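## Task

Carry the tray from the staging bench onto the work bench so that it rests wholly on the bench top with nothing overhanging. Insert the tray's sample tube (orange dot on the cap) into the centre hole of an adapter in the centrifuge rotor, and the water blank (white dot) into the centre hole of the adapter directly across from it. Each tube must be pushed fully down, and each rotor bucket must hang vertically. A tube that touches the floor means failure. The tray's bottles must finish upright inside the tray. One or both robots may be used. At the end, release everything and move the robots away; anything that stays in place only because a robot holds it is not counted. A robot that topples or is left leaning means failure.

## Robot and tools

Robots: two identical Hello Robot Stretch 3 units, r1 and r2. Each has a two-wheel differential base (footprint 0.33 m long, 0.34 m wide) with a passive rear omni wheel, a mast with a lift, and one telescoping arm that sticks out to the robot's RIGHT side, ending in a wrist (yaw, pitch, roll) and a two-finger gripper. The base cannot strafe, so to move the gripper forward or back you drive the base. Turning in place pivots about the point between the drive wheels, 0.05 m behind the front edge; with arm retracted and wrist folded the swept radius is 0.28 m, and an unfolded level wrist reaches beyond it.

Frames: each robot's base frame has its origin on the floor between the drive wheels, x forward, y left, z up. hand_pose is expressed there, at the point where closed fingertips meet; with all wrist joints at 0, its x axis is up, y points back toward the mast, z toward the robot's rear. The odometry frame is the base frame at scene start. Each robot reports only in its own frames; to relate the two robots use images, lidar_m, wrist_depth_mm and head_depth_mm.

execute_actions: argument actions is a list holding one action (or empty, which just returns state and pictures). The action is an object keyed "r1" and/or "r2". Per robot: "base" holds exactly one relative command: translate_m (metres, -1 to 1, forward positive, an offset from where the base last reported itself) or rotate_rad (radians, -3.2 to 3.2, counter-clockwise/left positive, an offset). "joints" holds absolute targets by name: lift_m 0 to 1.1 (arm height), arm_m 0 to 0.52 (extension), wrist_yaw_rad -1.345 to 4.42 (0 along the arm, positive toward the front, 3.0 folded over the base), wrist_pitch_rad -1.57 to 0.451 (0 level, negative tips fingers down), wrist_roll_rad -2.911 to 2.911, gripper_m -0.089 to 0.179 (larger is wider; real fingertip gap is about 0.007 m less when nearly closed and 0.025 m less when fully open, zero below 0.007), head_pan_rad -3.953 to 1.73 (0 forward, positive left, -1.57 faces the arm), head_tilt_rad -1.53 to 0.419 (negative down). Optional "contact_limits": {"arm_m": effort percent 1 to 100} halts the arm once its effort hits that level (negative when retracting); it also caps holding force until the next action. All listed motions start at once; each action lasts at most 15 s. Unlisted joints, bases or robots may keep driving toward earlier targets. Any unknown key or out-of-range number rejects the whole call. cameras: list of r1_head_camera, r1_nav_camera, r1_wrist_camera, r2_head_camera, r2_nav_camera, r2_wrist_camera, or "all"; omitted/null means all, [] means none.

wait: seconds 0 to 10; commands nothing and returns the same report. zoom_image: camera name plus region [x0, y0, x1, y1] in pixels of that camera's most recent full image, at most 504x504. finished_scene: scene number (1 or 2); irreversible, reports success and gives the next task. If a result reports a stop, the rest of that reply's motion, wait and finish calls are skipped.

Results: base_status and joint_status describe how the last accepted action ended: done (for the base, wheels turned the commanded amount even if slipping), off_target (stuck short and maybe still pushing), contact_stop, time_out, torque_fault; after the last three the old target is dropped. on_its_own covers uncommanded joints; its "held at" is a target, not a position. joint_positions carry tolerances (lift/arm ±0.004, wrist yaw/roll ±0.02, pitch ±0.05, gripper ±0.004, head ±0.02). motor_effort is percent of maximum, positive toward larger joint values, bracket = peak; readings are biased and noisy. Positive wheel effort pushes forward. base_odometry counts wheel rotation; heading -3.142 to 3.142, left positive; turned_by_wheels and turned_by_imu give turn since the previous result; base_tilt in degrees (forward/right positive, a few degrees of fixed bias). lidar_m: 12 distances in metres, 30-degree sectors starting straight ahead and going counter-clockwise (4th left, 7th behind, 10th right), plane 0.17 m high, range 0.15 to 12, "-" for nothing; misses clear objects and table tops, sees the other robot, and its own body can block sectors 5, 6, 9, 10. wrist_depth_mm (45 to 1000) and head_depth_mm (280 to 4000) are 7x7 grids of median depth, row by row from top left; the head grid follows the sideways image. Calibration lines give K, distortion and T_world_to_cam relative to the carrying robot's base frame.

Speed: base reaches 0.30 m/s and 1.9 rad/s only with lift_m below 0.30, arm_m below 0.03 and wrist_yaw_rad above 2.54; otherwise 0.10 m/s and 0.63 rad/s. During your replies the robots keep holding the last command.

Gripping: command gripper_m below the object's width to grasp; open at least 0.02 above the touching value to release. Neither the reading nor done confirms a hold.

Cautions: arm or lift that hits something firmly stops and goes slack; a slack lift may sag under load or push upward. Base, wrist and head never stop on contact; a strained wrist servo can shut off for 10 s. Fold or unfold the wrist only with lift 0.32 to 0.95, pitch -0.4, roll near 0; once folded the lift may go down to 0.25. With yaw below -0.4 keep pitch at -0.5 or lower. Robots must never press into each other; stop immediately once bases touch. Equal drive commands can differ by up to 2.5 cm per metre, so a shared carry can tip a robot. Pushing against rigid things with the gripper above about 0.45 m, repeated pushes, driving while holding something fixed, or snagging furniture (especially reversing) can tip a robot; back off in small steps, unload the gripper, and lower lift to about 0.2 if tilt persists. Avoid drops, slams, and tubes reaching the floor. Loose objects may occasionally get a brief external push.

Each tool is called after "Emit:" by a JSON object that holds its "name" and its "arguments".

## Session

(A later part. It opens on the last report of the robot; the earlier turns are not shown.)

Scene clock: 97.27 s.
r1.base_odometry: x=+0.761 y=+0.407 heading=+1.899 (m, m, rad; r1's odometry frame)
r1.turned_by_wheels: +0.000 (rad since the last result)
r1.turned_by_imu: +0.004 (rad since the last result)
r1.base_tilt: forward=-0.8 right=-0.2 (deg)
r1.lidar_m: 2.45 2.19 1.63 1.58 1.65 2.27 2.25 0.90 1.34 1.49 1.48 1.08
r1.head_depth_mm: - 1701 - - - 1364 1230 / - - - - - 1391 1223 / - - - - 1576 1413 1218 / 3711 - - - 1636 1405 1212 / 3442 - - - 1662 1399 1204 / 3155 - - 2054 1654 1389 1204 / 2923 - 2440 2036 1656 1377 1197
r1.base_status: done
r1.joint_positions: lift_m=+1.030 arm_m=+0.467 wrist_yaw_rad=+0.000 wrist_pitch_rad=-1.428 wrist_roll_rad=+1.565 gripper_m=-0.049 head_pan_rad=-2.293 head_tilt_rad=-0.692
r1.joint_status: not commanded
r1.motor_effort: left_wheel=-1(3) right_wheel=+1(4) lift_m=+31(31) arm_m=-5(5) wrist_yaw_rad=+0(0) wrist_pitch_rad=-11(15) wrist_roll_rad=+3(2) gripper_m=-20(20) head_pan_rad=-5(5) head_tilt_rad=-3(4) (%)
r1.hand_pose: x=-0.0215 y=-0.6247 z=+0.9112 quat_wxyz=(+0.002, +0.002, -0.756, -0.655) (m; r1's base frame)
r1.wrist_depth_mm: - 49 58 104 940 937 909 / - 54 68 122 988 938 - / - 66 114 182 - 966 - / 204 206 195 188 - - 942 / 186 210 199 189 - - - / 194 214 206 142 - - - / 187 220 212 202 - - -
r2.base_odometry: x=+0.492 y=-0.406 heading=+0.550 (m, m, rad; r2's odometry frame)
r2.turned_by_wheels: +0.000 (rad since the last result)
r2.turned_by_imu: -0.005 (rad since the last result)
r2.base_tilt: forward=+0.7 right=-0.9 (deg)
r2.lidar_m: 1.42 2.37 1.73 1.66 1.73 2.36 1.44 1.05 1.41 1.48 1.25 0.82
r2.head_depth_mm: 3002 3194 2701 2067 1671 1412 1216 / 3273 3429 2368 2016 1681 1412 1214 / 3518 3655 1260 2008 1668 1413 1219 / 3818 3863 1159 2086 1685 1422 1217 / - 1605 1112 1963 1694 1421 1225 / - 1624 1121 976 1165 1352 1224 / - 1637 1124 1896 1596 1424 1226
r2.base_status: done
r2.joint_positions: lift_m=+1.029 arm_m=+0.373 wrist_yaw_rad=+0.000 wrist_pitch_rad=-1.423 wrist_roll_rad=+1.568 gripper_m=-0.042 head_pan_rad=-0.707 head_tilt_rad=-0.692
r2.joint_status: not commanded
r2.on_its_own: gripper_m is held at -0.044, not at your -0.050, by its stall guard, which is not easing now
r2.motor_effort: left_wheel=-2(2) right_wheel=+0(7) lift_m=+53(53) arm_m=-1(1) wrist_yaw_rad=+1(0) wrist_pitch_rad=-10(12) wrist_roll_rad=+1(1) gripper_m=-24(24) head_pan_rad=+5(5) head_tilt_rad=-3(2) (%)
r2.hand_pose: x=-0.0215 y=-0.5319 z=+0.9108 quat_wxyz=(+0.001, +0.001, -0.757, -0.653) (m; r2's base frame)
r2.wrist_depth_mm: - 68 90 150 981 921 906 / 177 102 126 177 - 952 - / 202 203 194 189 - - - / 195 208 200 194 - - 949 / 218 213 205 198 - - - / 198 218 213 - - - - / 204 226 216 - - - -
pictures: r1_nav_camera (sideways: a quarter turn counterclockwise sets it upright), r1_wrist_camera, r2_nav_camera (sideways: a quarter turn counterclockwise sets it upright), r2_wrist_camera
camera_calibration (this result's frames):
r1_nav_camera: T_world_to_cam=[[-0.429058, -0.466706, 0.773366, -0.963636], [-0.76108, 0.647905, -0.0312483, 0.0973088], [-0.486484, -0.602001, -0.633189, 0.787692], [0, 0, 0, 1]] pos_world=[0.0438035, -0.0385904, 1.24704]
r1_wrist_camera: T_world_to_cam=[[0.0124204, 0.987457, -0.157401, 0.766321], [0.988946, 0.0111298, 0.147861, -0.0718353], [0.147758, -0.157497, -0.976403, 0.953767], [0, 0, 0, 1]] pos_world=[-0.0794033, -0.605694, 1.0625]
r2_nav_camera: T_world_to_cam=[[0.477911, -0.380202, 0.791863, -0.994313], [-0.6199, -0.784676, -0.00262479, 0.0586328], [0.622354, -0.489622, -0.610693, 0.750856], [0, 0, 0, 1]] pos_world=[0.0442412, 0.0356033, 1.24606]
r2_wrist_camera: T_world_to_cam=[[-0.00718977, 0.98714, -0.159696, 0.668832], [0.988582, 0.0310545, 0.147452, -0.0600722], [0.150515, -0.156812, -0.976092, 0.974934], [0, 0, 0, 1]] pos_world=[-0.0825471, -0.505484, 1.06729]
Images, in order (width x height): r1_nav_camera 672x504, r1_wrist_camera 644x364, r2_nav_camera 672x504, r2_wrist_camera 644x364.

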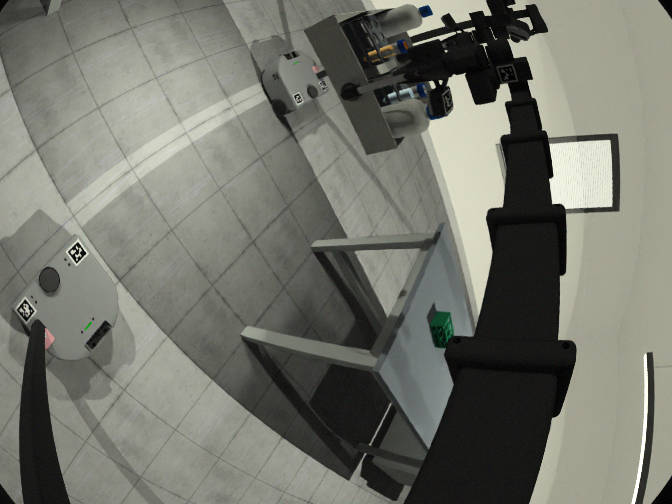

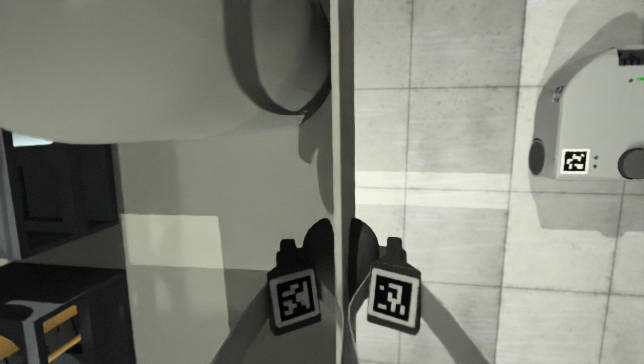

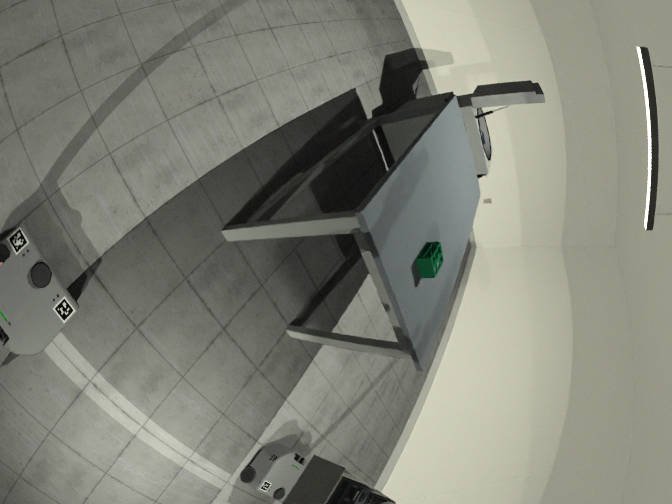

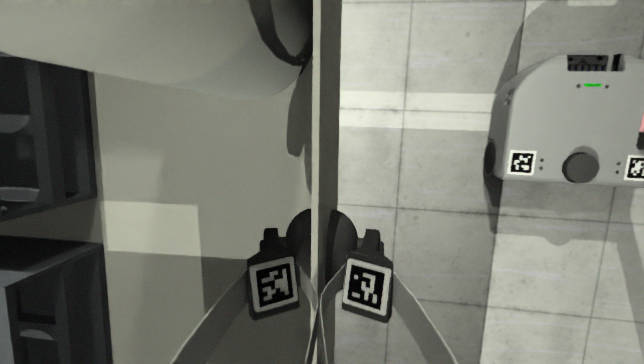

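Emit:
{"name": "execute_actions", "arguments": {"actions": [{"r1":{"base":{"translate_m":-0.7},"joints":{"lift_m":1.06}},"r2":{"base":{"translate_m":0.7},"joints":{"lift_m":1.06}}}], "cameras": ["r1_wrist_camera","r2_wrist_camera"]}}

Emit:
{"name": "execute_actions", "arguments": {"actions": [{"r1":{"base":{"translate_m":-0.7},"joints":{"head_pan_rad":-1.9}},"r2":{"base":{"translate_m":0.7},"joints":{"head_pan_rad":-1.2}}}]}}

Scene clock: 107.57 s.
r1.base_odometry: x=+0.986 y=-0.256 heading=+1.899 (m, m, rad; r1's odometry frame)
r1.turned_by_wheels: +0.000 (rad since the last result)
r1.turned_by_imu: +0.003 (rad since the last result)
r1.base_tilt: forward=-0.8 right=-0.3 (deg)
r1.lidar_m: 5.22 2.22 1.63 1.59 1.65 2.29 1.74 1.55 1.14 0.46 3.34 1.74
r1.head_depth_mm: - - - - 1674 1429 1228 / - - - - 1695 1426 1226 / - - - 827 1694 1415 1217 / - - - 842 1633 1409 1214 / - - - 835 739 1398 1207 / - - 1080 831 693 1389 1194 / - 3222 1075 822 670 1324 957
r1.base_status: done
r1.joint_positions: lift_m=+1.060 arm_m=+0.467 wrist_yaw_rad=+0.000 wrist_pitch_rad=-1.444 wrist_roll_rad=+1.565 gripper_m=-0.049 head_pan_rad=-2.293 head_tilt_rad=-0.692
r1.joint_status: all done
r1.motor_effort: left_wheel=-1(3) right_wheel=+1(3) lift_m=+31(32) arm_m=-5(5) wrist_yaw_rad=+0(0) wrist_pitch_rad=-3(11) wrist_roll_rad=+3(3) gripper_m=-20(20) head_pan_rad=-5(5) head_tilt_rad=-4(3) (%)
r1.hand_pose: x=-0.0215 y=-0.6206 z=+0.9410 quat_wxyz=(+0.002, +0.002, -0.750, -0.661) (m; r1's base frame)
r1.wrist_depth_mm: - 47 54 114 302 293 905 / - 52 63 120 310 299 291 / - 63 109 182 316 305 298 / 201 201 195 188 - - - / 185 207 199 191 - - - / 192 214 205 - - - - / 185 217 210 204 - - -
r2.base_odometry: x=+1.089 y=-0.040 heading=+0.550 (m, m, rad; r2's odometry frame)
r2.turned_by_wheels: +0.000 (rad since the last result)
r2.turned_by_imu: -0.004 (rad since the last result)
r2.base_tilt: forward=+0.6 right=-0.8 (deg)
r2.lidar_m: 1.40 2.38 1.73 1.67 1.72 2.36 1.73 1.96 3.19 0.36 0.38 0.52
r2.head_depth_mm: 2974 3232 1099 830 686 578 1170 / 3243 3445 1108 848 690 593 1221 / 3524 3662 1107 851 690 1354 1215 / 3793 3878 1110 855 710 1418 1151 / 3943 1603 1117 854 1556 1385 1214 / 3655 1618 1115 886 1689 1354 1226 / 3345 1738 1123 1884 1613 1426 1226
r2.base_status: done
r2.joint_positions: lift_m=+1.059 arm_m=+0.373 wrist_yaw_rad=+0.000 wrist_pitch_rad=-1.440 wrist_roll_rad=+1.568 gripper_m=-0.042 head_pan_rad=-0.707 head_tilt_rad=-0.692
r2.joint_status: all done
r2.on_its_own: gripper_m is held at -0.044, not at your -0.050, by its stall guard, which is not easing now
r2.motor_effort: left_wheel=-1(2) right_wheel=+0(7) lift_m=+53(54) arm_m=-2(1) wrist_yaw_rad=+1(1) wrist_pitch_rad=-3(10) wrist_roll_rad=+1(1) gripper_m=-24(24) head_pan_rad=+5(5) head_tilt_rad=-3(3) (%)
r2.hand_pose: x=-0.0215 y=-0.5276 z=+0.9406 quat_wxyz=(+0.001, +0.001, -0.752, -0.660) (m; r2's base frame)
r2.wrist_depth_mm: - 66 88 148 - 970 924 / 194 100 124 176 - - - / 199 199 193 189 - - - / 195 205 198 195 - - - / 217 212 204 198 341 329 - / 196 216 210 - 343 337 - / 198 223 215 211 357 348 -
pictures: r1_wrist_camera, r2_wrist_camera
camera_calibration (this result's frames):
r1_wrist_camera: T_world_to_cam=[[0.0124172, 0.989873, -0.141415, 0.753365], [0.988945, 0.00874117, 0.148023, -0.0779269], [0.14776, -0.14169, -0.978821, 0.995629], [0, 0, 0, 1]] pos_world=[-0.0794031, -0.603984, 1.09261]
r2_wrist_camera: T_world_to_cam=[[-0.00719588, 0.989657, -0.143274, 0.655255], [0.988581, 0.0286071, 0.147951, -0.0663612], [0.150519, -0.140573, -0.978562, 1.01559], [0, 0, 0, 1]] pos_world=[-0.0825468, -0.503815, 1.09751]
Images, in order (width x height): r1_wrist_camera 644x364, r2_wrist_camera 644x364.

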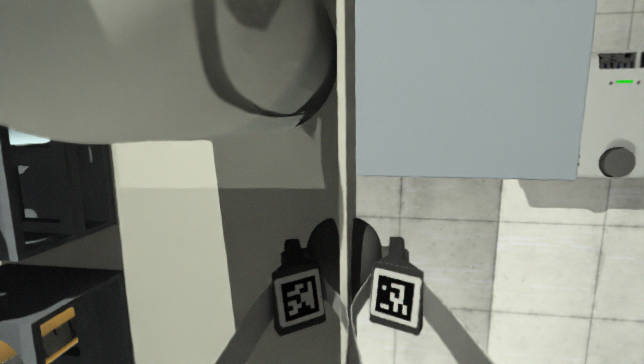

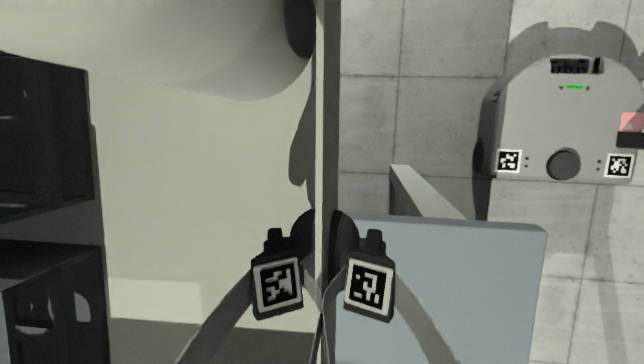

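Scene clock: 115.73 s.
r1.base_odometry: x=+1.212 y=-0.918 heading=+1.899 (m, m, rad; r1's odometry frame)
r1.turned_by_wheels: +0.000 (rad since the last result)
r1.turned_by_imu: +0.002 (rad since the last result)
r1.base_tilt: forward=-0.7 right=-0.2 (deg)
r1.lidar_m: 2.43 2.23 1.65 1.60 1.67 2.31 1.53 0.90 1.13 1.10 1.14 0.75
r1.head_depth_mm: - - 1096 852 761 1430 1231 / - - 1133 859 733 1423 1224 / - 3488 1120 851 707 1417 1216 / - 3334 1107 846 684 1411 1218 / 2957 3134 656 839 678 1373 1203 / 2838 935 644 807 675 1332 1199 / - - 742 798 670 1300 1194
r1.base_status: done
r1.joint_positions: lift_m=+1.060 arm_m=+0.467 wrist_yaw_rad=+0.000 wrist_pitch_rad=-1.468 wrist_roll_rad=+1.565 gripper_m=-0.049 head_pan_rad=-1.907 head_tilt_rad=-0.692
r1.joint_status: all done
r1.motor_effort: left_wheel=-2(4) right_wheel=+2(1) lift_m=+32(32) arm_m=-4(5) wrist_yaw_rad=-1(1) wrist_pitch_rad=+9(9) wrist_roll_rad=+3(2) gripper_m=-22(22) head_pan_rad=+6(41) head_tilt_rad=-3(4) (%)
r1.hand_pose: x=-0.0215 y=-0.6144 z=+0.9409 quat_wxyz=(+0.002, +0.002, -0.742, -0.670) (m; r1's base frame)
r1.wrist_depth_mm: - 46 50 96 303 295 964 / - 50 57 109 309 298 296 / - 60 103 181 318 307 305 / 196 197 192 188 328 316 - / 184 204 197 191 331 322 - / 192 209 203 - 334 328 - / 183 214 207 203 346 342 -
r2.base_odometry: x=+1.685 y=+0.326 heading=+0.550 (m, m, rad; r2's odometry frame)
r2.turned_by_wheels: +0.000 (rad since the last result)
r2.turned_by_imu: -0.003 (rad since the last result)
r2.base_tilt: forward=+0.7 right=-0.9 (deg)
r2.lidar_m: 1.64 2.39 1.74 1.67 1.73 2.35 2.42 0.52 0.38 0.36 0.37 0.51
r2.head_depth_mm: 2487 1451 703 571 687 577 1151 / 2652 790 708 580 688 579 1175 / 2721 3023 1061 771 690 580 1200 / 2776 3138 1108 853 689 594 1217 / 2871 3231 1118 855 692 610 1218 / 2978 3346 1118 858 692 627 1227 / 3100 3414 1123 857 695 1329 1181
r2.base_status: done
r2.joint_positions: lift_m=+1.059 arm_m=+0.373 wrist_yaw_rad=+0.000 wrist_pitch_rad=-1.460 wrist_roll_rad=+1.568 gripper_m=-0.042 head_pan_rad=-1.193 head_tilt_rad=-0.692
r2.joint_status: all done
r2.on_its_own: gripper_m is held at -0.044, not at your -0.050, by its stall guard, which is not easing now
r2.motor_effort: left_wheel=-1(3) right_wheel=-1(6) lift_m=+53(53) arm_m=-1(1) wrist_yaw_rad=+1(0) wrist_pitch_rad=+5(5) wrist_roll_rad=+1(1) gripper_m=-25(25) head_pan_rad=-4(46) head_tilt_rad=-3(3) (%)
r2.hand_pose: x=-0.0215 y=-0.5222 z=+0.9405 quat_wxyz=(+0.001, +0.001, -0.745, -0.667) (m; r2's base frame)
r2.wrist_depth_mm: - 64 84 142 308 299 937 / 192 98 122 176 316 307 958 / 196 197 193 188 324 313 - / 199 202 197 193 328 324 - / 212 208 203 197 340 331 - / 209 214 208 - 344 340 - / 196 219 213 210 359 349 -
pictures: r1_head_camera (sideways: a quarter turn clockwise sets it upright), r1_nav_camera (sideways: a quarter turn counterclockwise sets it upright), r1_wrist_camera, r2_head_camera (sideways: a quarter turn clockwise sets it upright), r2_nav_camera (sideways: a quarter turn counterclockwise sets it upright), r2_wrist_camera
camera_calibration (this result's frames):
r1_head_camera: T_world_to_cam=[[0.166922, 0.603561, -0.779648, 1.03807], [0.944807, -0.324009, -0.0485476, 0.0587794], [-0.281915, -0.728514, -0.624333, 0.775516], [0, 0, 0, 1]] pos_world=[-0.0101837, -0.0425224, 1.29637]
r1_nav_camera: T_world_to_cam=[[-0.221974, -0.593829, 0.773366, -0.9649], [-0.948906, 0.314007, -0.0312483, 0.0984546], [-0.224286, -0.740788, -0.633189, 0.786093], [0, 0, 0, 1]] pos_world=[0.0555511, -0.0215723, 1.24704]
r1_wrist_camera: T_world_to_cam=[[0.0124116, 0.992945, -0.117927, 0.727042], [0.988945, 0.00523816, 0.14819, -0.0802727], [0.147762, -0.118462, -0.981903, 1.01355], [0, 0, 0, 1]] pos_world=[-0.079403, -0.601424, 1.09284]
r2_head_camera: T_world_to_cam=[[-0.200007, 0.58143, -0.78863, 1.04057], [0.941944, 0.33566, 0.0085812, -0.0149597], [0.269701, -0.741129, -0.614808, 0.751295], [0, 0, 0, 1]] pos_world=[0.0195878, -0.0431914, 1.28266]
r2_nav_camera: T_world_to_cam=[[0.245115, -0.559349, 0.791863, -0.992893], [-0.914543, -0.404481, -0.0026248, 0.0604302], [0.321762, -0.723549, -0.610693, 0.75269], [0, 0, 0, 1]] pos_world=[0.0564516, 0.0136771, 1.24606]
r2_wrist_camera: T_world_to_cam=[[-0.00720275, 0.992416, -0.122713, 0.632002], [0.98858, 0.0255391, 0.148516, -0.0686303], [0.150524, -0.120242, -0.981267, 1.02937], [0, 0, 0, 1]] pos_world=[-0.0825464, -0.501683, 1.09784]
Images, in order (width x height): r1_head_camera 896x504, r1_nav_camera 672x504, r1_wrist_camera 644x364, r2_head_camera 896x504, r2_nav_camera 672x504, r2_wrist_camera 644x364.

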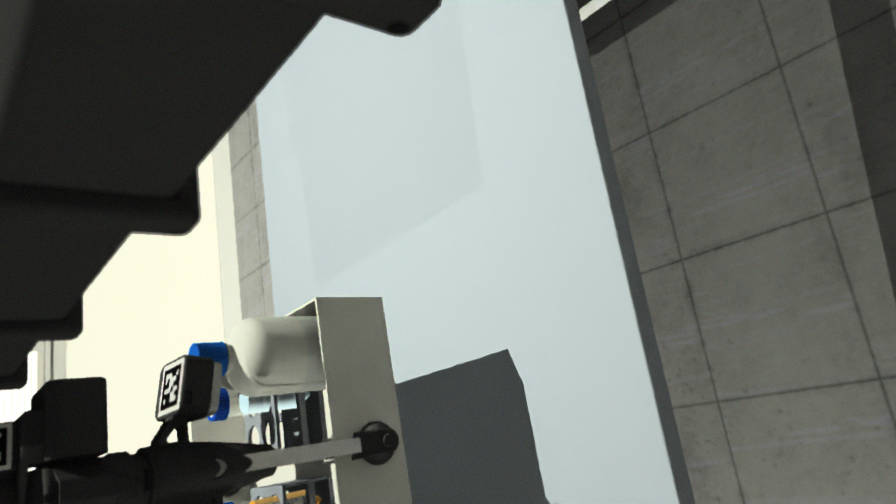

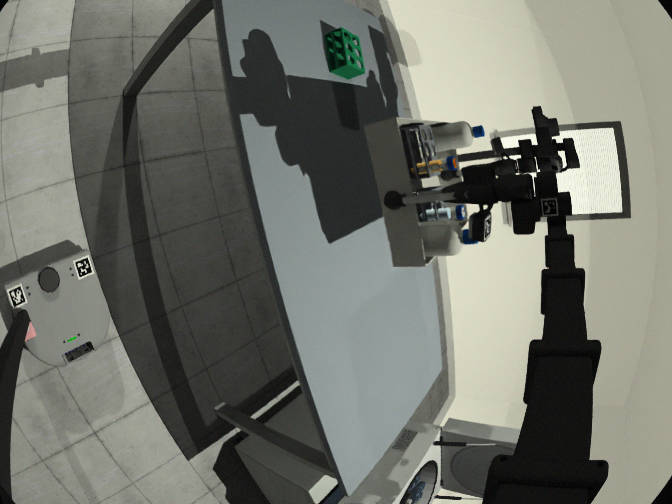

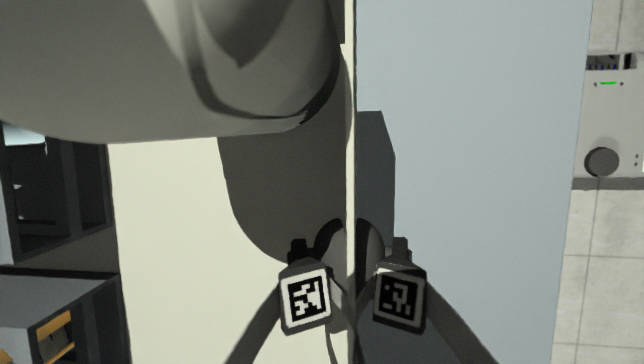

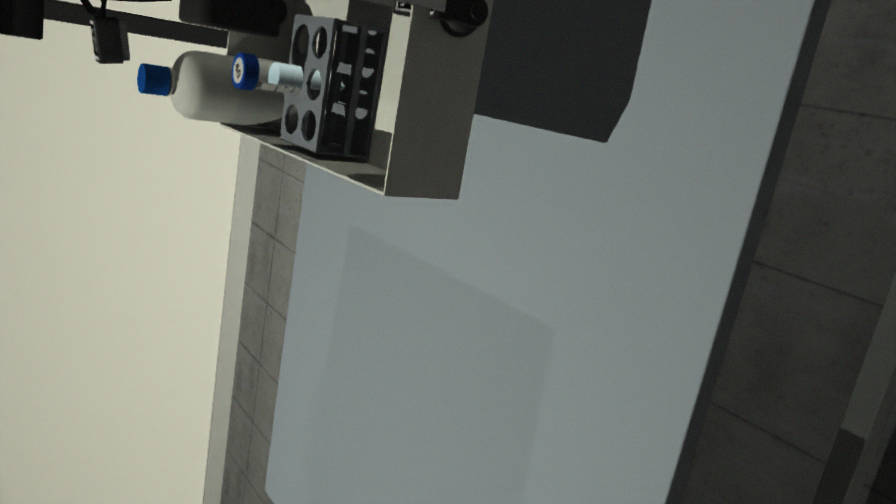

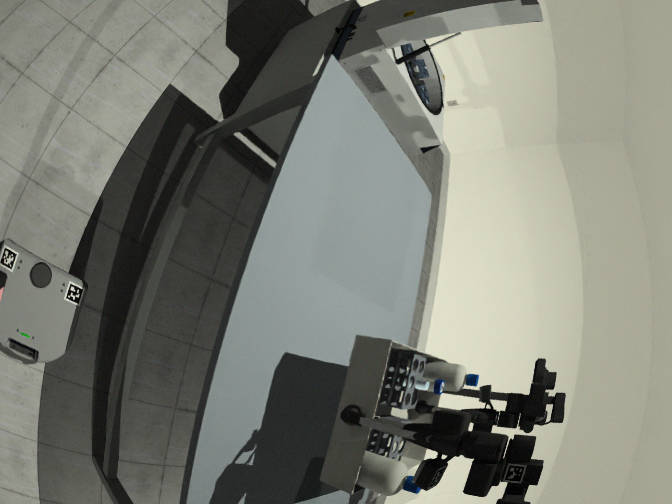

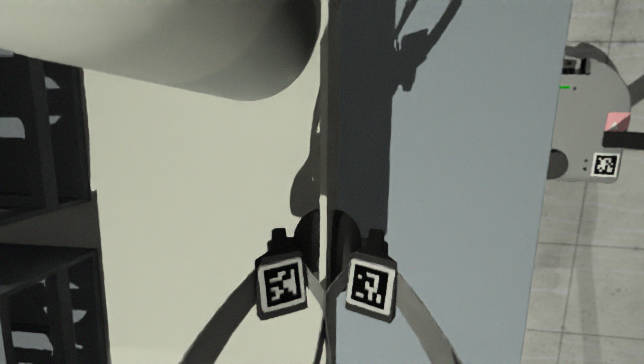

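Emit:
{"name": "execute_actions", "arguments": {"actions": [{"r1":{"base":{"translate_m":-0.45},"joints":{"arm_m":0.40}},"r2":{"base":{"translate_m":0.45},"joints":{"arm_m":0.425}}}], "cameras": ["r1_wrist_camera","r2_wrist_camera"]}}

Emit:
{"name": "execute_actions", "arguments": {"actions": [{"r1":{"joints":{"lift_m":0.93}},"r2":{"joints":{"lift_m":0.93}}}], "cameras": []}}

Emit:
{"name": "execute_actions", "arguments": {"actions": [{"r1":{"joints":{"lift_m":0.915}},"r2":{"joints":{"lift_m":0.915}}}], "cameras": ["r1_head_camera","r2_head_camera"]}}

Scene clock: 125.07 s.
r1.base_odometry: x=+1.357 y=-1.344 heading=+1.899 (m, m, rad; r1's odometry frame)
r1.turned_by_wheels: +0.000 (rad since the last result)
r1.turned_by_imu: +0.001 (rad since the last result)
r1.base_tilt: forward=-0.7 right=-0.3 (deg)
r1.lidar_m: 2.87 2.24 1.66 1.61 1.67 2.32 2.43 0.66 0.55 1.09 1.14 1.15
r1.head_depth_mm: - - 1105 1106 956 1023 1180 / - - 2554 1173 730 1124 1220 / - 3374 2775 855 706 1380 1174 / - 3323 1109 842 684 1406 1210 / 2908 3164 584 785 678 1365 1207 / - 2958 693 757 674 1329 1200 / - - 701 748 670 1294 1195
r1.base_status: done
r1.joint_positions: lift_m=+1.060 arm_m=+0.400 wrist_yaw_rad=+0.000 wrist_pitch_rad=-1.460 wrist_roll_rad=+1.565 gripper_m=-0.049 head_pan_rad=-1.907 head_tilt_rad=-0.692
r1.joint_status: all done
r1.motor_effort: left_wheel=-1(4) right_wheel=+1(2) lift_m=+31(31) arm_m=-5(8) wrist_yaw_rad=+0(0) wrist_pitch_rad=+5(9) wrist_roll_rad=+3(3) gripper_m=-21(22) head_pan_rad=+5(6) head_tilt_rad=-3(3) (%)
r1.hand_pose: x=-0.0215 y=-0.5493 z=+0.9409 quat_wxyz=(+0.002, +0.002, -0.745, -0.667) (m; r1's base frame)
r1.wrist_depth_mm: - 46 52 102 302 296 910 / - 50 59 112 309 306 - / - 61 104 181 320 310 - / 196 199 194 188 321 318 - / 185 203 197 192 329 - - / 195 212 204 - 335 - - / 185 214 209 204 348 - -
r2.base_odometry: x=+2.069 y=+0.561 heading=+0.550 (m, m, rad; r2's odometry frame)
r2.turned_by_wheels: +0.000 (rad since the last result)
r2.turned_by_imu: -0.002 (rad since the last result)
r2.base_tilt: forward=+0.5 right=-0.8 (deg)
r2.lidar_m: 2.39 2.39 1.75 1.67 1.73 2.36 2.86 0.51 0.37 0.36 0.37 0.49
r2.head_depth_mm: 2495 1142 734 769 688 578 1148 / 2664 833 735 772 687 580 1176 / 2694 3038 1063 824 690 581 1196 / 2797 3131 1109 850 689 579 1225 / 2888 3211 2715 854 692 609 1229 / 2961 3346 1265 1202 694 625 891 / 3069 3375 1084 1089 713 698 1152
r2.base_status: done
r2.joint_positions: lift_m=+1.059 arm_m=+0.425 wrist_yaw_rad=+0.000 wrist_pitch_rad=-1.453 wrist_roll_rad=+1.568 gripper_m=-0.042 head_pan_rad=-1.193 head_tilt_rad=-0.692
r2.joint_status: all done
r2.on_its_own: gripper_m is held at -0.044, not at your -0.050, by its stall guard, which is not easing now
r2.motor_effort: left_wheel=-1(3) right_wheel=-1(6) lift_m=+53(53) arm_m=+3(4) wrist_yaw_rad=-1(0) wrist_pitch_rad=+2(5) wrist_roll_rad=+1(1) gripper_m=-25(25) head_pan_rad=-4(4) head_tilt_rad=-2(3) (%)
r2.hand_pose: x=-0.0215 y=-0.5755 z=+0.9405 quat_wxyz=(+0.001, +0.001, -0.747, -0.665) (m; r2's base frame)
r2.wrist_depth_mm: - 65 86 153 306 298 292 / 192 95 123 178 313 304 299 / 196 199 192 189 320 313 305 / 200 203 198 193 329 320 312 / 213 209 203 197 337 328 325 / 195 214 210 - 345 337 - / 196 220 214 210 358 347 -
pictures: r1_wrist_camera, r2_wrist_camera
camera_calibration (this result's frames):
r1_wrist_camera: T_world_to_cam=[[0.0124092, 0.992064, -0.125122, 0.66871], [0.988945, 0.00631458, 0.148147, -0.0799853], [0.147762, -0.125578, -0.981018, 1.01654], [0, 0, 0, 1]] pos_world=[-0.079403, -0.535243, 1.09277]
r2_wrist_camera: T_world_to_cam=[[-0.00720523, 0.991546, -0.129553, 0.690854], [0.98858, 0.0265648, 0.148335, -0.0665123], [0.150523, -0.127005, -0.980415, 1.0183], [0, 0, 0, 1]] pos_world=[-0.0825466, -0.553918, 1.09772]
Images, in order (width x height): r1_wrist_camera 644x364, r2_wrist_camera 644x364.

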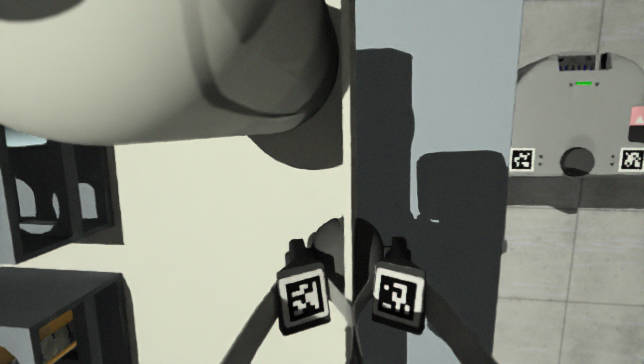

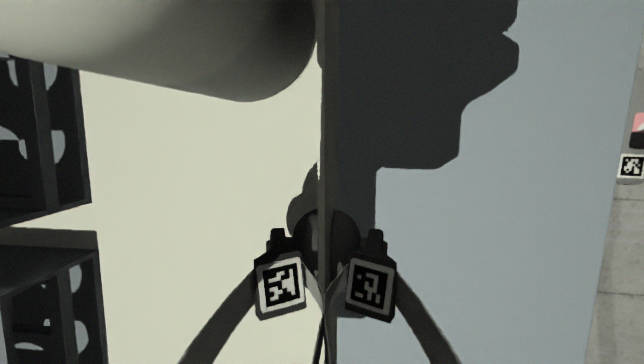

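Scene clock: 127.07 s.
r1.base_odometry: x=+1.357 y=-1.344 heading=+1.899 (m, m, rad; r1's odometry frame)
r1.turned_by_wheels: +0.000 (rad since the last result)
r1.turned_by_imu: +0.000 (rad since the last result)
r1.base_tilt: forward=-0.7 right=-0.2 (deg)
r1.lidar_m: 2.87 2.24 1.66 1.61 1.67 2.32 2.43 0.66 0.55 1.09 1.14 1.14
r1.head_depth_mm: 988 1088 1104 1102 - - - / 3134 3384 2544 1269 - - 1197 / 3054 3377 2891 - - 1387 1172 / 2922 3294 - 793 681 1407 1214 / 2865 3109 - 674 678 1369 1205 / 2801 - - 778 673 1332 1204 / 2652 836 - 764 653 1293 1192
r1.base_status: not commanded
r1.joint_positions: lift_m=+0.930 arm_m=+0.400 wrist_yaw_rad=+0.000 wrist_pitch_rad=-1.460 wrist_roll_rad=+1.565 gripper_m=-0.049 head_pan_rad=-1.907 head_tilt_rad=-0.692
r1.joint_status: all done
r1.motor_effort: left_wheel=+0(1) right_wheel=+1(2) lift_m=+27(28) arm_m=-6(5) wrist_yaw_rad=+0(0) wrist_pitch_rad=+5(6) wrist_roll_rad=+3(3) gripper_m=-21(21) head_pan_rad=+5(5) head_tilt_rad=-3(3) (%)
r1.hand_pose: x=-0.0215 y=-0.5493 z=+0.8112 quat_wxyz=(+0.002, +0.002, -0.745, -0.667) (m; r1's base frame)
r1.wrist_depth_mm: - 46 51 102 185 178 175 / - 50 59 112 188 182 178 / - 60 104 183 192 186 182 / 196 198 194 186 196 191 186 / 184 203 197 191 200 196 193 / 192 211 204 - 204 200 912 / 184 216 209 204 212 202 948
r2.base_odometry: x=+2.069 y=+0.561 heading=+0.550 (m, m, rad; r2's odometry frame)
r2.turned_by_wheels: +0.000 (rad since the last result)
r2.turned_by_imu: +0.000 (rad since the last result)
r2.base_tilt: forward=+0.7 right=-0.8 (deg)
r2.lidar_m: 2.38 2.39 1.74 1.67 1.73 2.36 2.86 0.51 0.37 0.36 0.37 0.49
r2.head_depth_mm: 835 869 973 795 667 576 1144 / 2616 2922 885 801 688 578 1169 / 2728 2995 1109 811 689 580 1194 / 2816 3128 1111 852 692 580 1226 / 2869 3162 2709 851 690 610 1229 / 2966 3281 1263 1194 694 625 893 / 3057 3379 1076 1089 715 698 1157
r2.base_status: not commanded
r2.joint_positions: lift_m=+0.930 arm_m=+0.425 wrist_yaw_rad=+0.000 wrist_pitch_rad=-1.454 wrist_roll_rad=+1.568 gripper_m=-0.042 head_pan_rad=-1.193 head_tilt_rad=-0.692
r2.joint_status: all done
r2.on_its_own: gripper_m is held at -0.044, not at your -0.050, by its stall guard, which is not easing now
r2.motor_effort: left_wheel=-1(0) right_wheel=-1(1) lift_m=+26(51) arm_m=+3(3) wrist_yaw_rad=+1(1) wrist_pitch_rad=+2(2) wrist_roll_rad=+1(1) gripper_m=-25(24) head_pan_rad=-4(4) head_tilt_rad=-3(3) (%)
r2.hand_pose: x=-0.0215 y=-0.5755 z=+0.8117 quat_wxyz=(+0.001, +0.001, -0.747, -0.665) (m; r2's base frame)
r2.wrist_depth_mm: - 65 86 152 189 183 180 / 193 95 123 177 193 187 184 / 196 198 192 189 198 192 188 / 201 204 198 194 203 197 192 / 213 210 203 197 208 202 196 / 195 215 210 - 212 208 201 / 196 221 213 210 220 213 207
pictures: none
No camera images: the call's "cameras" was empty. Leave "cameras" out to get every camera's image.

Scene clock: 128.00 s.
r1.base_odometry: x=+1.357 y=-1.344 heading=+1.899 (m, m, rad; r1's odometry frame)
r1.turned_by_wheels: +0.000 (rad since the last result)
r1.turned_by_imu: +0.000 (rad since the last result)
r1.base_tilt: forward=-0.7 right=-0.2 (deg)
r1.lidar_m: 2.87 2.24 1.66 1.60 1.67 2.32 2.43 0.66 0.55 1.09 1.13 1.15
r1.head_depth_mm: 989 1083 1102 1104 980 - - / 3141 3417 2542 1236 - - 1175 / 3026 3388 2766 - - 1389 1172 / 2949 3314 3057 - 673 1408 1216 / 2847 3118 - 678 678 1365 1204 / 2785 2969 - 793 672 1329 1203 / 2645 829 - 773 654 1299 1194
r1.base_status: not commanded
r1.joint_positions: lift_m=+0.915 arm_m=+0.400 wrist_yaw_rad=+0.000 wrist_pitch_rad=-1.460 wrist_roll_rad=+1.565 gripper_m=-0.049 head_pan_rad=-1.907 head_tilt_rad=-0.692
r1.joint_status: all done
r1.motor_effort: left_wheel=-1(2) right_wheel=+2(0) lift_m=+24(26) arm_m=-6(4) wrist_yaw_rad=+0(0) wrist_pitch_rad=+5(5) wrist_roll_rad=+3(3) gripper_m=-21(21) head_pan_rad=+5(5) head_tilt_rad=-4(3) (%)
r1.hand_pose: x=-0.0215 y=-0.5493 z=+0.7964 quat_wxyz=(+0.002, +0.002, -0.745, -0.667) (m; r1's base frame)
r1.wrist_depth_mm: - 47 52 103 171 167 161 / - 51 60 112 175 169 165 / - 62 105 181 179 174 168 / 197 198 193 186 182 177 171 / 184 205 198 190 186 180 176 / 193 210 203 - 190 185 181 / 184 214 210 202 198 189 188
r2.base_odometry: x=+2.069 y=+0.561 heading=+0.550 (m, m, rad; r2's odometry frame)
r2.turned_by_wheels: +0.000 (rad since the last result)
r2.turned_by_imu: +0.000 (rad since the last result)
r2.base_tilt: forward=+0.5 right=-0.7 (deg)
r2.lidar_m: 2.39 2.40 1.74 1.67 1.73 2.35 2.87 0.51 0.37 0.36 0.37 0.49
r2.head_depth_mm: 852 857 972 806 668 577 1148 / 2633 2886 888 819 689 579 1176 / 2721 3027 1106 822 689 579 1199 / 2803 3091 1105 852 692 581 1218 / 2877 3198 2707 856 690 610 1223 / 2937 3279 1271 1191 694 623 896 / 3015 3377 1080 1088 714 698 1158
r2.base_status: not commanded
r2.joint_positions: lift_m=+0.916 arm_m=+0.425 wrist_yaw_rad=+0.000 wrist_pitch_rad=-1.454 wrist_roll_rad=+1.568 gripper_m=-0.042 head_pan_rad=-1.193 head_tilt_rad=-0.692
r2.joint_status: all done
r2.on_its_own: gripper_m is held at -0.044, not at your -0.050, by its stall guard, which is not easing now
r2.motor_effort: left_wheel=-1(0) right_wheel=+0(1) lift_m=+20(25) arm_m=+3(3) wrist_yaw_rad=-1(1) wrist_pitch_rad=+2(2) wrist_roll_rad=+1(1) gripper_m=-24(25) head_pan_rad=-5(4) head_tilt_rad=-3(3) (%)
r2.hand_pose: x=-0.0215 y=-0.5755 z=+0.7969 quat_wxyz=(+0.001, +0.001, -0.747, -0.665) (m; r2's base frame)
r2.wrist_depth_mm: - 64 86 151 176 171 167 / 193 94 123 177 179 175 171 / 196 198 192 187 184 180 175 / 200 204 198 192 189 184 179 / 212 210 203 195 193 189 183 / 195 215 210 - 197 193 187 / 196 221 214 208 206 198 192
pictures: r1_head_camera (sideways: a quarter turn clockwise sets it upright), r2_head_camera (sideways: a quarter turn clockwise sets it upright)
camera_calibration (this result's frames):
r1_head_camera: T_world_to_cam=[[0.166866, 0.603577, -0.779648, 1.03808], [0.944837, -0.323922, -0.0485476, 0.0587793], [-0.281847, -0.72854, -0.624333, 0.775516], [0, 0, 0, 1]] pos_world=[-0.0101798, -0.0425239, 1.29637]
r2_head_camera: T_world_to_cam=[[-0.199966, 0.581443, -0.78863, 1.04057], [0.941968, 0.335594, 0.00858121, -0.0149599], [0.269649, -0.741148, -0.614808, 0.751295], [0, 0, 0, 1]] pos_world=[0.0195848, -0.0431923, 1.28266]
Images, in order (width x height): r1_head_camera 896x504, r2_head_camera 896x504.

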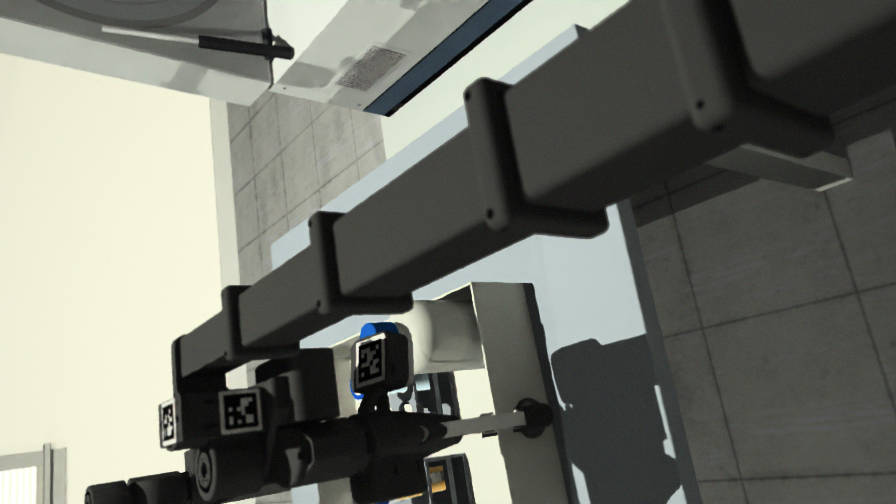

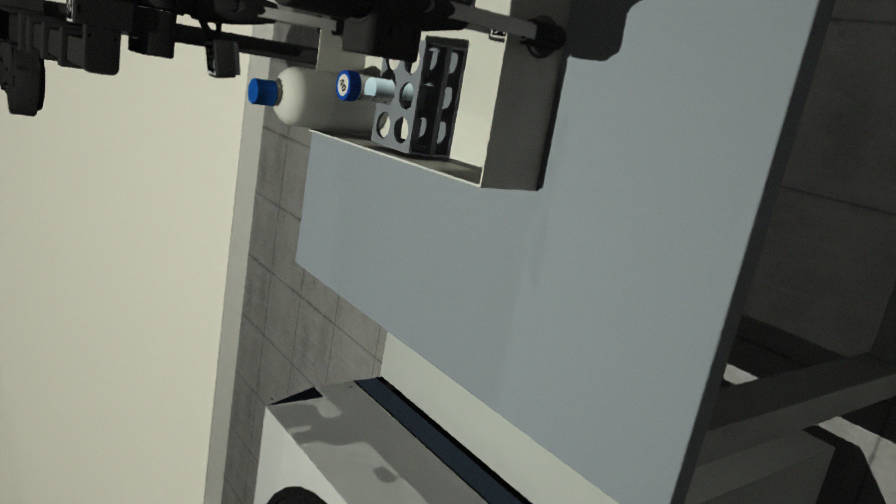

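Emit:
{"name": "execute_actions", "arguments": {"actions": [{"r1":{"joints":{"gripper_m":0.045}},"r2":{"joints":{"gripper_m":0.045}}}], "cameras": []}}

Emit:
{"name": "execute_actions", "arguments": {"actions": [{"r1":{"joints":{"lift_m":1.09,"head_pan_rad":-2.3}},"r2":{"joints":{"lift_m":1.09}}}], "cameras": ["r1_wrist_camera","r2_wrist_camera"]}}

Emit:
{"name": "execute_actions", "arguments": {"actions": [{"r1":{"base":{"translate_m":-0.5},"joints":{"arm_m":0.0,"wrist_roll_rad":0,"wrist_pitch_rad":-1.57,"head_tilt_rad":-0.75}},"r2":{"joints":{"arm_m":0}}}], "cameras": ["r1_head_camera","r1_nav_camera","r2_nav_camera"]}}

Scene clock: 131.07 s.
r1.base_odometry: x=+1.357 y=-1.344 heading=+1.899 (m, m, rad; r1's odometry frame)
r1.turned_by_wheels: +0.000 (rad since the last result)
r1.turned_by_imu: +0.000 (rad since the last result)
r1.base_tilt: forward=-0.8 right=-0.2 (deg)
r1.lidar_m: 2.88 2.24 1.65 1.60 1.67 2.33 2.43 0.66 0.55 1.09 1.14 1.15
r1.head_depth_mm: 990 1085 1101 1103 982 - - / 3125 3434 2548 1237 - - 1178 / 3037 3397 2795 - - 1380 1172 / 2940 3292 3033 - 672 1407 1211 / 2859 3160 - 678 678 1367 1203 / 2774 2988 - 791 657 1337 1199 / 2654 831 - 772 654 1294 1195
r1.base_status: not commanded
r1.joint_positions: lift_m=+0.915 arm_m=+0.400 wrist_yaw_rad=+0.000 wrist_pitch_rad=-1.451 wrist_roll_rad=+1.565 gripper_m=+0.045 head_pan_rad=-1.907 head_tilt_rad=-0.692
r1.joint_status: all done
r1.motor_effort: left_wheel=-2(2) right_wheel=+2(1) lift_m=+24(23) arm_m=-4(5) wrist_yaw_rad=+0(0) wrist_pitch_rad=+1(9) wrist_roll_rad=+3(3) gripper_m=+1(83) head_pan_rad=+5(5) head_tilt_rad=-2(3) (%)
r1.hand_pose: x=-0.0215 y=-0.5515 z=+0.7964 quat_wxyz=(+0.002, +0.002, -0.748, -0.664) (m; r1's base frame)
r1.wrist_depth_mm: - 47 51 92 172 165 160 / - 50 58 121 175 169 164 / - 62 101 180 179 173 167 / 201 199 195 188 183 177 171 / 182 206 200 191 186 181 175 / 193 211 207 196 - 185 181 / 180 215 209 202 197 189 184
r2.base_odometry: x=+2.069 y=+0.561 heading=+0.550 (m, m, rad; r2's odometry frame)
r2.turned_by_wheels: +0.000 (rad since the last result)
r2.turned_by_imu: +0.000 (rad since the last result)
r2.base_tilt: forward=+0.7 right=-0.8 (deg)
r2.lidar_m: 2.38 2.40 1.74 1.67 1.73 2.35 2.86 0.51 0.37 0.36 0.37 0.49
r2.head_depth_mm: 854 860 970 809 667 579 1150 / 2652 2899 885 817 688 578 1173 / 2702 2957 1107 822 687 580 1199 / 2800 3134 1109 853 691 583 1223 / 2910 3219 2700 852 692 610 1219 / 2968 3310 1266 1196 693 625 892 / 3078 3384 1081 1088 714 698 1159
r2.base_status: not commanded
r2.joint_positions: lift_m=+0.916 arm_m=+0.425 wrist_yaw_rad=+0.000 wrist_pitch_rad=-1.452 wrist_roll_rad=+1.568 gripper_m=+0.045 head_pan_rad=-1.193 head_tilt_rad=-0.692
r2.joint_status: all done
r2.motor_effort: left_wheel=-1(1) right_wheel=+0(0) lift_m=+20(20) arm_m=+3(3) wrist_yaw_rad=+0(0) wrist_pitch_rad=+1(5) wrist_roll_rad=+1(1) gripper_m=+0(98) head_pan_rad=-4(4) head_tilt_rad=-3(3) (%)
r2.hand_pose: x=-0.0215 y=-0.5760 z=+0.7969 quat_wxyz=(+0.001, +0.001, -0.748, -0.664) (m; r2's base frame)
r2.wrist_depth_mm: - 64 85 142 175 172 167 / 192 94 122 176 179 175 170 / 197 199 193 187 184 180 174 / 202 204 197 192 189 184 178 / 214 210 204 197 193 188 182 / 194 215 - 203 - 193 187 / 197 222 215 208 204 196 192
pictures: none
No camera images: the call's "cameras" was empty. Leave "cameras" out to get every camera's image.

Scene clock: 133.50 s.
r1.base_odometry: x=+1.357 y=-1.344 heading=+1.899 (m, m, rad; r1's odometry frame)
r1.turned_by_wheels: +0.000 (rad since the last result)
r1.turned_by_imu: +0.000 (rad since the last result)
r1.base_tilt: forward=-0.8 right=-0.3 (deg)
r1.lidar_m: 2.87 2.24 1.66 1.60 1.67 2.32 2.43 0.66 0.55 1.09 1.14 1.15
r1.head_depth_mm: - - 1175 1014 1339 1431 1236 / - - 1114 922 1070 1362 1218 / - 1337 1148 1029 1009 1173 1225 / - 1263 1104 1132 1046 1278 1212 / - 1181 1224 839 718 1346 1188 / - 3445 2679 832 675 1387 1195 / 3054 3247 1070 824 670 1321 1198
r1.base_status: not commanded
r1.joint_positions: lift_m=+1.090 arm_m=+0.400 wrist_yaw_rad=+0.000 wrist_pitch_rad=-1.451 wrist_roll_rad=+1.565 gripper_m=+0.045 head_pan_rad=-2.293 head_tilt_rad=-0.692
r1.joint_status: all done
r1.motor_effort: left_wheel=-1(2) right_wheel=+1(1) lift_m=+26(28) arm_m=-4(4) wrist_yaw_rad=+0(0) wrist_pitch_rad=+0(1) wrist_roll_rad=+3(3) gripper_m=+1(1) head_pan_rad=-4(41) head_tilt_rad=-3(3) (%)
r1.hand_pose: x=-0.0215 y=-0.5517 z=+0.9713 quat_wxyz=(+0.002, +0.002, -0.748, -0.664) (m; r1's base frame)
r1.wrist_depth_mm: 378 363 348 269 334 325 971 / 390 336 309 212 336 327 - / 400 318 345 280 341 338 - / 403 396 374 371 360 348 - / 406 368 379 374 365 - - / 355 347 351 380 - - - / 342 377 351 366 376 - -
r2.base_odometry: x=+2.069 y=+0.561 heading=+0.550 (m, m, rad; r2's odometry frame)
r2.turned_by_wheels: +0.000 (rad since the last result)
r2.turned_by_imu: +0.000 (rad since the last result)
r2.base_tilt: forward=+0.6 right=-0.8 (deg)
r2.lidar_m: 2.38 2.39 1.74 1.67 1.73 2.35 2.86 0.51 0.37 0.36 0.37 0.49
r2.head_depth_mm: 2493 2735 1580 807 669 577 1147 / 2644 2933 885 818 687 579 1172 / 2720 2999 1103 821 689 581 1202 / 2795 3087 1111 851 689 580 1219 / 2898 3194 2714 853 693 608 1222 / 2954 3284 1270 1194 691 626 890 / 3068 3405 1080 1093 714 699 1161
r2.base_status: not commanded
r2.joint_positions: lift_m=+1.089 arm_m=+0.425 wrist_yaw_rad=+0.000 wrist_pitch_rad=-1.451 wrist_roll_rad=+1.568 gripper_m=+0.045 head_pan_rad=-1.193 head_tilt_rad=-0.692
r2.joint_status: all done
r2.motor_effort: left_wheel=-1(1) right_wheel=+0(0) lift_m=+47(48) arm_m=+3(3) wrist_yaw_rad=+0(0) wrist_pitch_rad=+1(1) wrist_roll_rad=+1(1) gripper_m=+0(0) head_pan_rad=-4(4) head_tilt_rad=-3(3) (%)
r2.hand_pose: x=-0.0215 y=-0.5761 z=+0.9708 quat_wxyz=(+0.001, +0.001, -0.748, -0.664) (m; r2's base frame)
r2.wrist_depth_mm: 359 320 181 221 335 325 318 / 382 313 332 258 342 332 326 / 389 321 367 360 348 340 334 / 402 334 378 368 360 349 348 / 405 341 372 377 364 360 - / 336 343 - 390 - 367 - / 445 375 375 374 391 375 -
pictures: r1_wrist_camera, r2_wrist_camera
camera_calibration (this result's frames):
r1_wrist_camera: T_world_to_cam=[[0.0124168, 0.990819, -0.134623, 0.683376], [0.988945, 0.0077262, 0.14808, -0.0836189], [0.14776, -0.134973, -0.97977, 1.0396], [0, 0, 0, 1]] pos_world=[-0.0794031, -0.536138, 1.12295]
r2_wrist_camera: T_world_to_cam=[[-0.00719823, 0.991235, -0.131917, 0.697502], [0.988581, 0.0269114, 0.148271, -0.0707259], [0.150521, -0.129344, -0.980109, 1.04627], [0, 0, 0, 1]] pos_world=[-0.0825465, -0.554157, 1.12795]
Images, in order (width x height): r1_wrist_camera 644x364, r2_wrist_camera 644x364.

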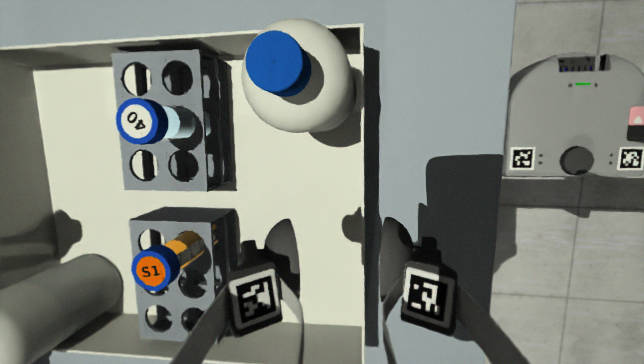

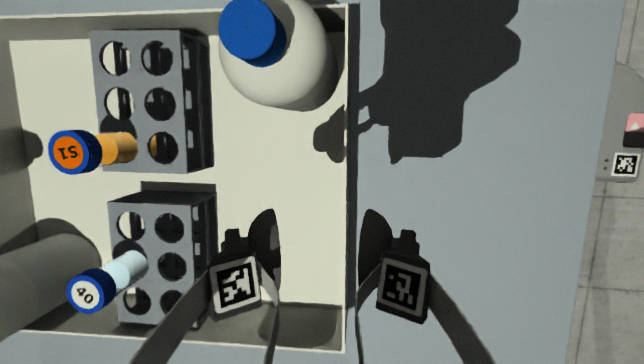

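Scene clock: 139.47 s.
r1.base_odometry: x=+1.518 y=-1.818 heading=+1.899 (m, m, rad; r1's odometry frame)
r1.turned_by_wheels: +0.000 (rad since the last result)
r1.turned_by_imu: -0.002 (rad since the last result)
r1.base_tilt: forward=-0.8 right=-0.2 (deg)
r1.lidar_m: 4.44 2.25 1.67 1.61 1.68 1.99 1.92 0.56 0.41 0.40 0.45 1.56
r1.head_depth_mm: - 2195 2318 1997 1634 1392 1208 / - 2414 2479 908 1154 1380 1200 / - 2628 936 814 950 1290 1193 / - 2937 - 759 821 1043 1185 / - 3160 - - 725 869 1123 / - - - - 668 762 - / - - - - 646 - -
r1.base_status: done
r1.joint_positions: lift_m=+1.090 arm_m=+0.000 wrist_yaw_rad=+0.000 wrist_pitch_rad=-1.561 wrist_roll_rad=+0.005 gripper_m=+0.045 head_pan_rad=-2.293 head_tilt_rad=-0.741
r1.joint_status: all done
joint sent to its limit — the command would take r1.wrist_pitch_rad past its lower limit, so that joint was sent only as far as its limit.
r1.motor_effort: left_wheel=-1(3) right_wheel=+0(3) lift_m=+26(26) arm_m=-6(5) wrist_yaw_rad=+1(0) wrist_pitch_rad=-3(5) wrist_roll_rad=-2(3) gripper_m=+0(0) head_pan_rad=-5(5) head_tilt_rad=-3(8) (%)
r1.hand_pose: x=-0.0216 y=-0.1238 z=+0.9721 quat_wxyz=(+0.501, +0.496, -0.503, -0.499) (m; r1's base frame)
r1.wrist_depth_mm: - - - - 706 671 683 / - - - - - - - / - - - - - - - / - - - - - - - / - - - - - - - / - - - - - - - / - - - - - - -
r2.base_odometry: x=+2.069 y=+0.561 heading=+0.550 (m, m, rad; r2's odometry frame)
r2.turned_by_wheels: +0.000 (rad since the last result)
r2.turned_by_imu: +0.000 (rad since the last result)
r2.base_tilt: forward=+0.7 right=-0.9 (deg)
r2.lidar_m: 2.38 2.40 1.73 1.67 1.73 2.36 2.86 0.51 0.37 0.36 0.37 0.49
r2.head_depth_mm: 2585 2842 2659 812 684 - - / 2671 2924 886 817 696 - - / 2743 2989 1103 825 691 579 1199 / 2713 2991 1112 853 691 581 1222 / 2857 3217 2713 853 693 608 1228 / 2947 3320 1278 1197 694 624 892 / 3075 3360 1076 1089 714 698 1151
r2.base_status: not commanded
r2.joint_positions: lift_m=+1.089 arm_m=+0.000 wrist_yaw_rad=+0.000 wrist_pitch_rad=-1.450 wrist_roll_rad=+1.568 gripper_m=+0.045 head_pan_rad=-1.193 head_tilt_rad=-0.692
r2.joint_status: all done
r2.motor_effort: left_wheel=-1(1) right_wheel=-1(1) lift_m=+47(47) arm_m=-2(1) wrist_yaw_rad=+0(0) wrist_pitch_rad=+1(1) wrist_roll_rad=+1(1) gripper_m=+0(1) head_pan_rad=-4(4) head_tilt_rad=-3(3) (%)
r2.hand_pose: x=-0.0215 y=-0.1518 z=+0.9708 quat_wxyz=(+0.002, +0.001, -0.748, -0.664) (m; r2's base frame)
r2.wrist_depth_mm: 377 364 - - - - 967 / 386 376 - - - - - / 397 387 - - - - - / 409 399 - - - - - / 422 410 - - - - - / 434 423 - - - - - / 447 434 649 - - - -
pictures: r1_head_camera (sideways: a quarter turn clockwise sets it upright), r1_nav_camera (sideways: a quarter turn counterclockwise sets it upright), r2_nav_camera (sideways: a quarter turn counterclockwise sets it upright)
camera_calibration (this result's frames):
r1_head_camera: T_world_to_cam=[[0.40642, 0.524434, -0.748192, 0.995613], [0.755046, -0.653898, -0.0481966, 0.059477], [-0.514517, -0.545331, -0.661729, 0.82558], [0, 0, 0, 1]] pos_world=[-0.0247704, -0.0330271, 1.29409]
r1_nav_camera: T_world_to_cam=[[-0.453556, -0.494466, 0.741479, -0.921925], [-0.760022, 0.649107, -0.0320313, 0.0983198], [-0.465461, -0.578068, -0.670212, 0.835721], [0, 0, 0, 1]] pos_world=[0.0455765, -0.036577, 1.24685]
r2_nav_camera: T_world_to_cam=[[0.245007, -0.559396, 0.791863, -0.992893], [-0.91462, -0.404306, -0.00262479, 0.0604306], [0.321623, -0.723611, -0.610693, 0.752691], [0, 0, 0, 1]] pos_world=[0.0564542, 0.0136674, 1.24606]
Images, in order (width x height): r1_head_camera 896x504, r1_nav_camera 672x504, r2_nav_camera 672x504.

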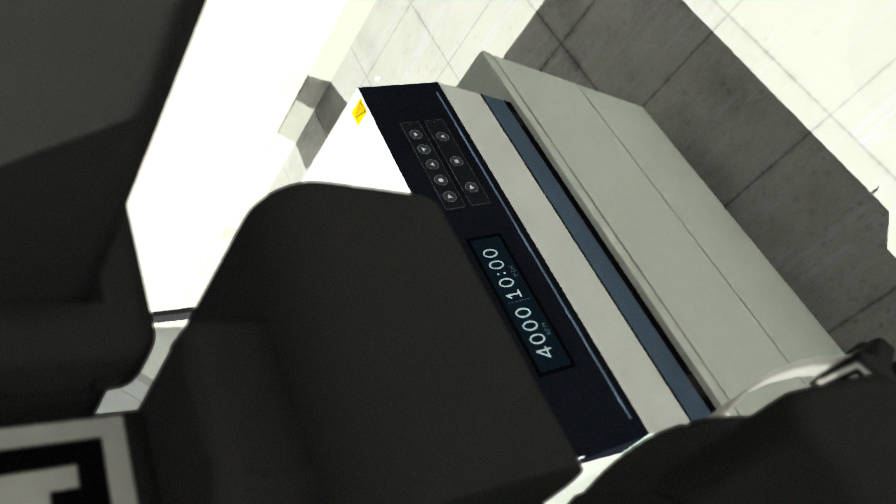

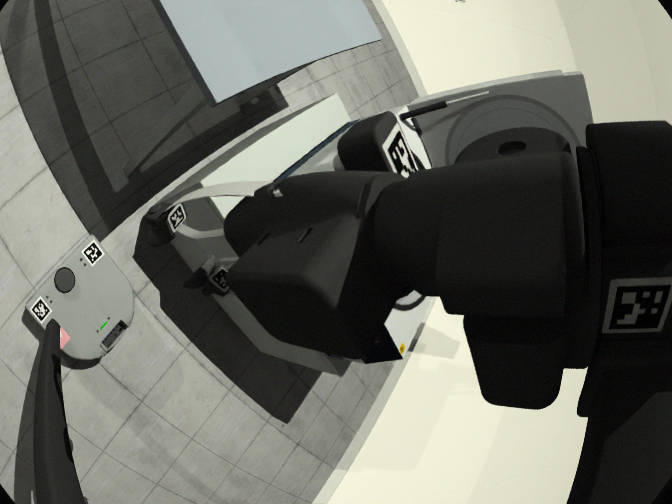

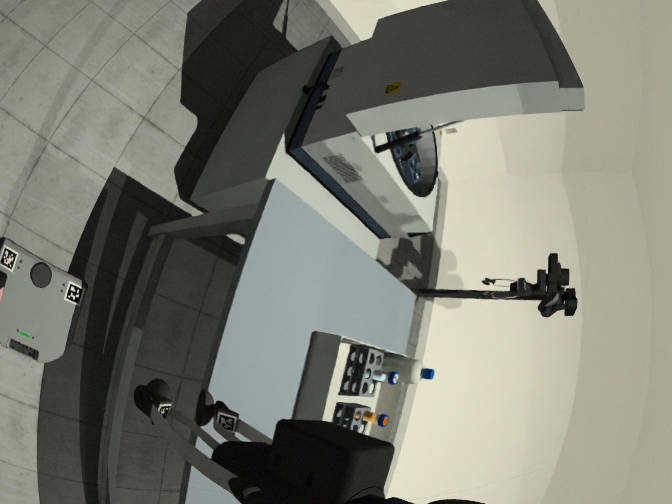

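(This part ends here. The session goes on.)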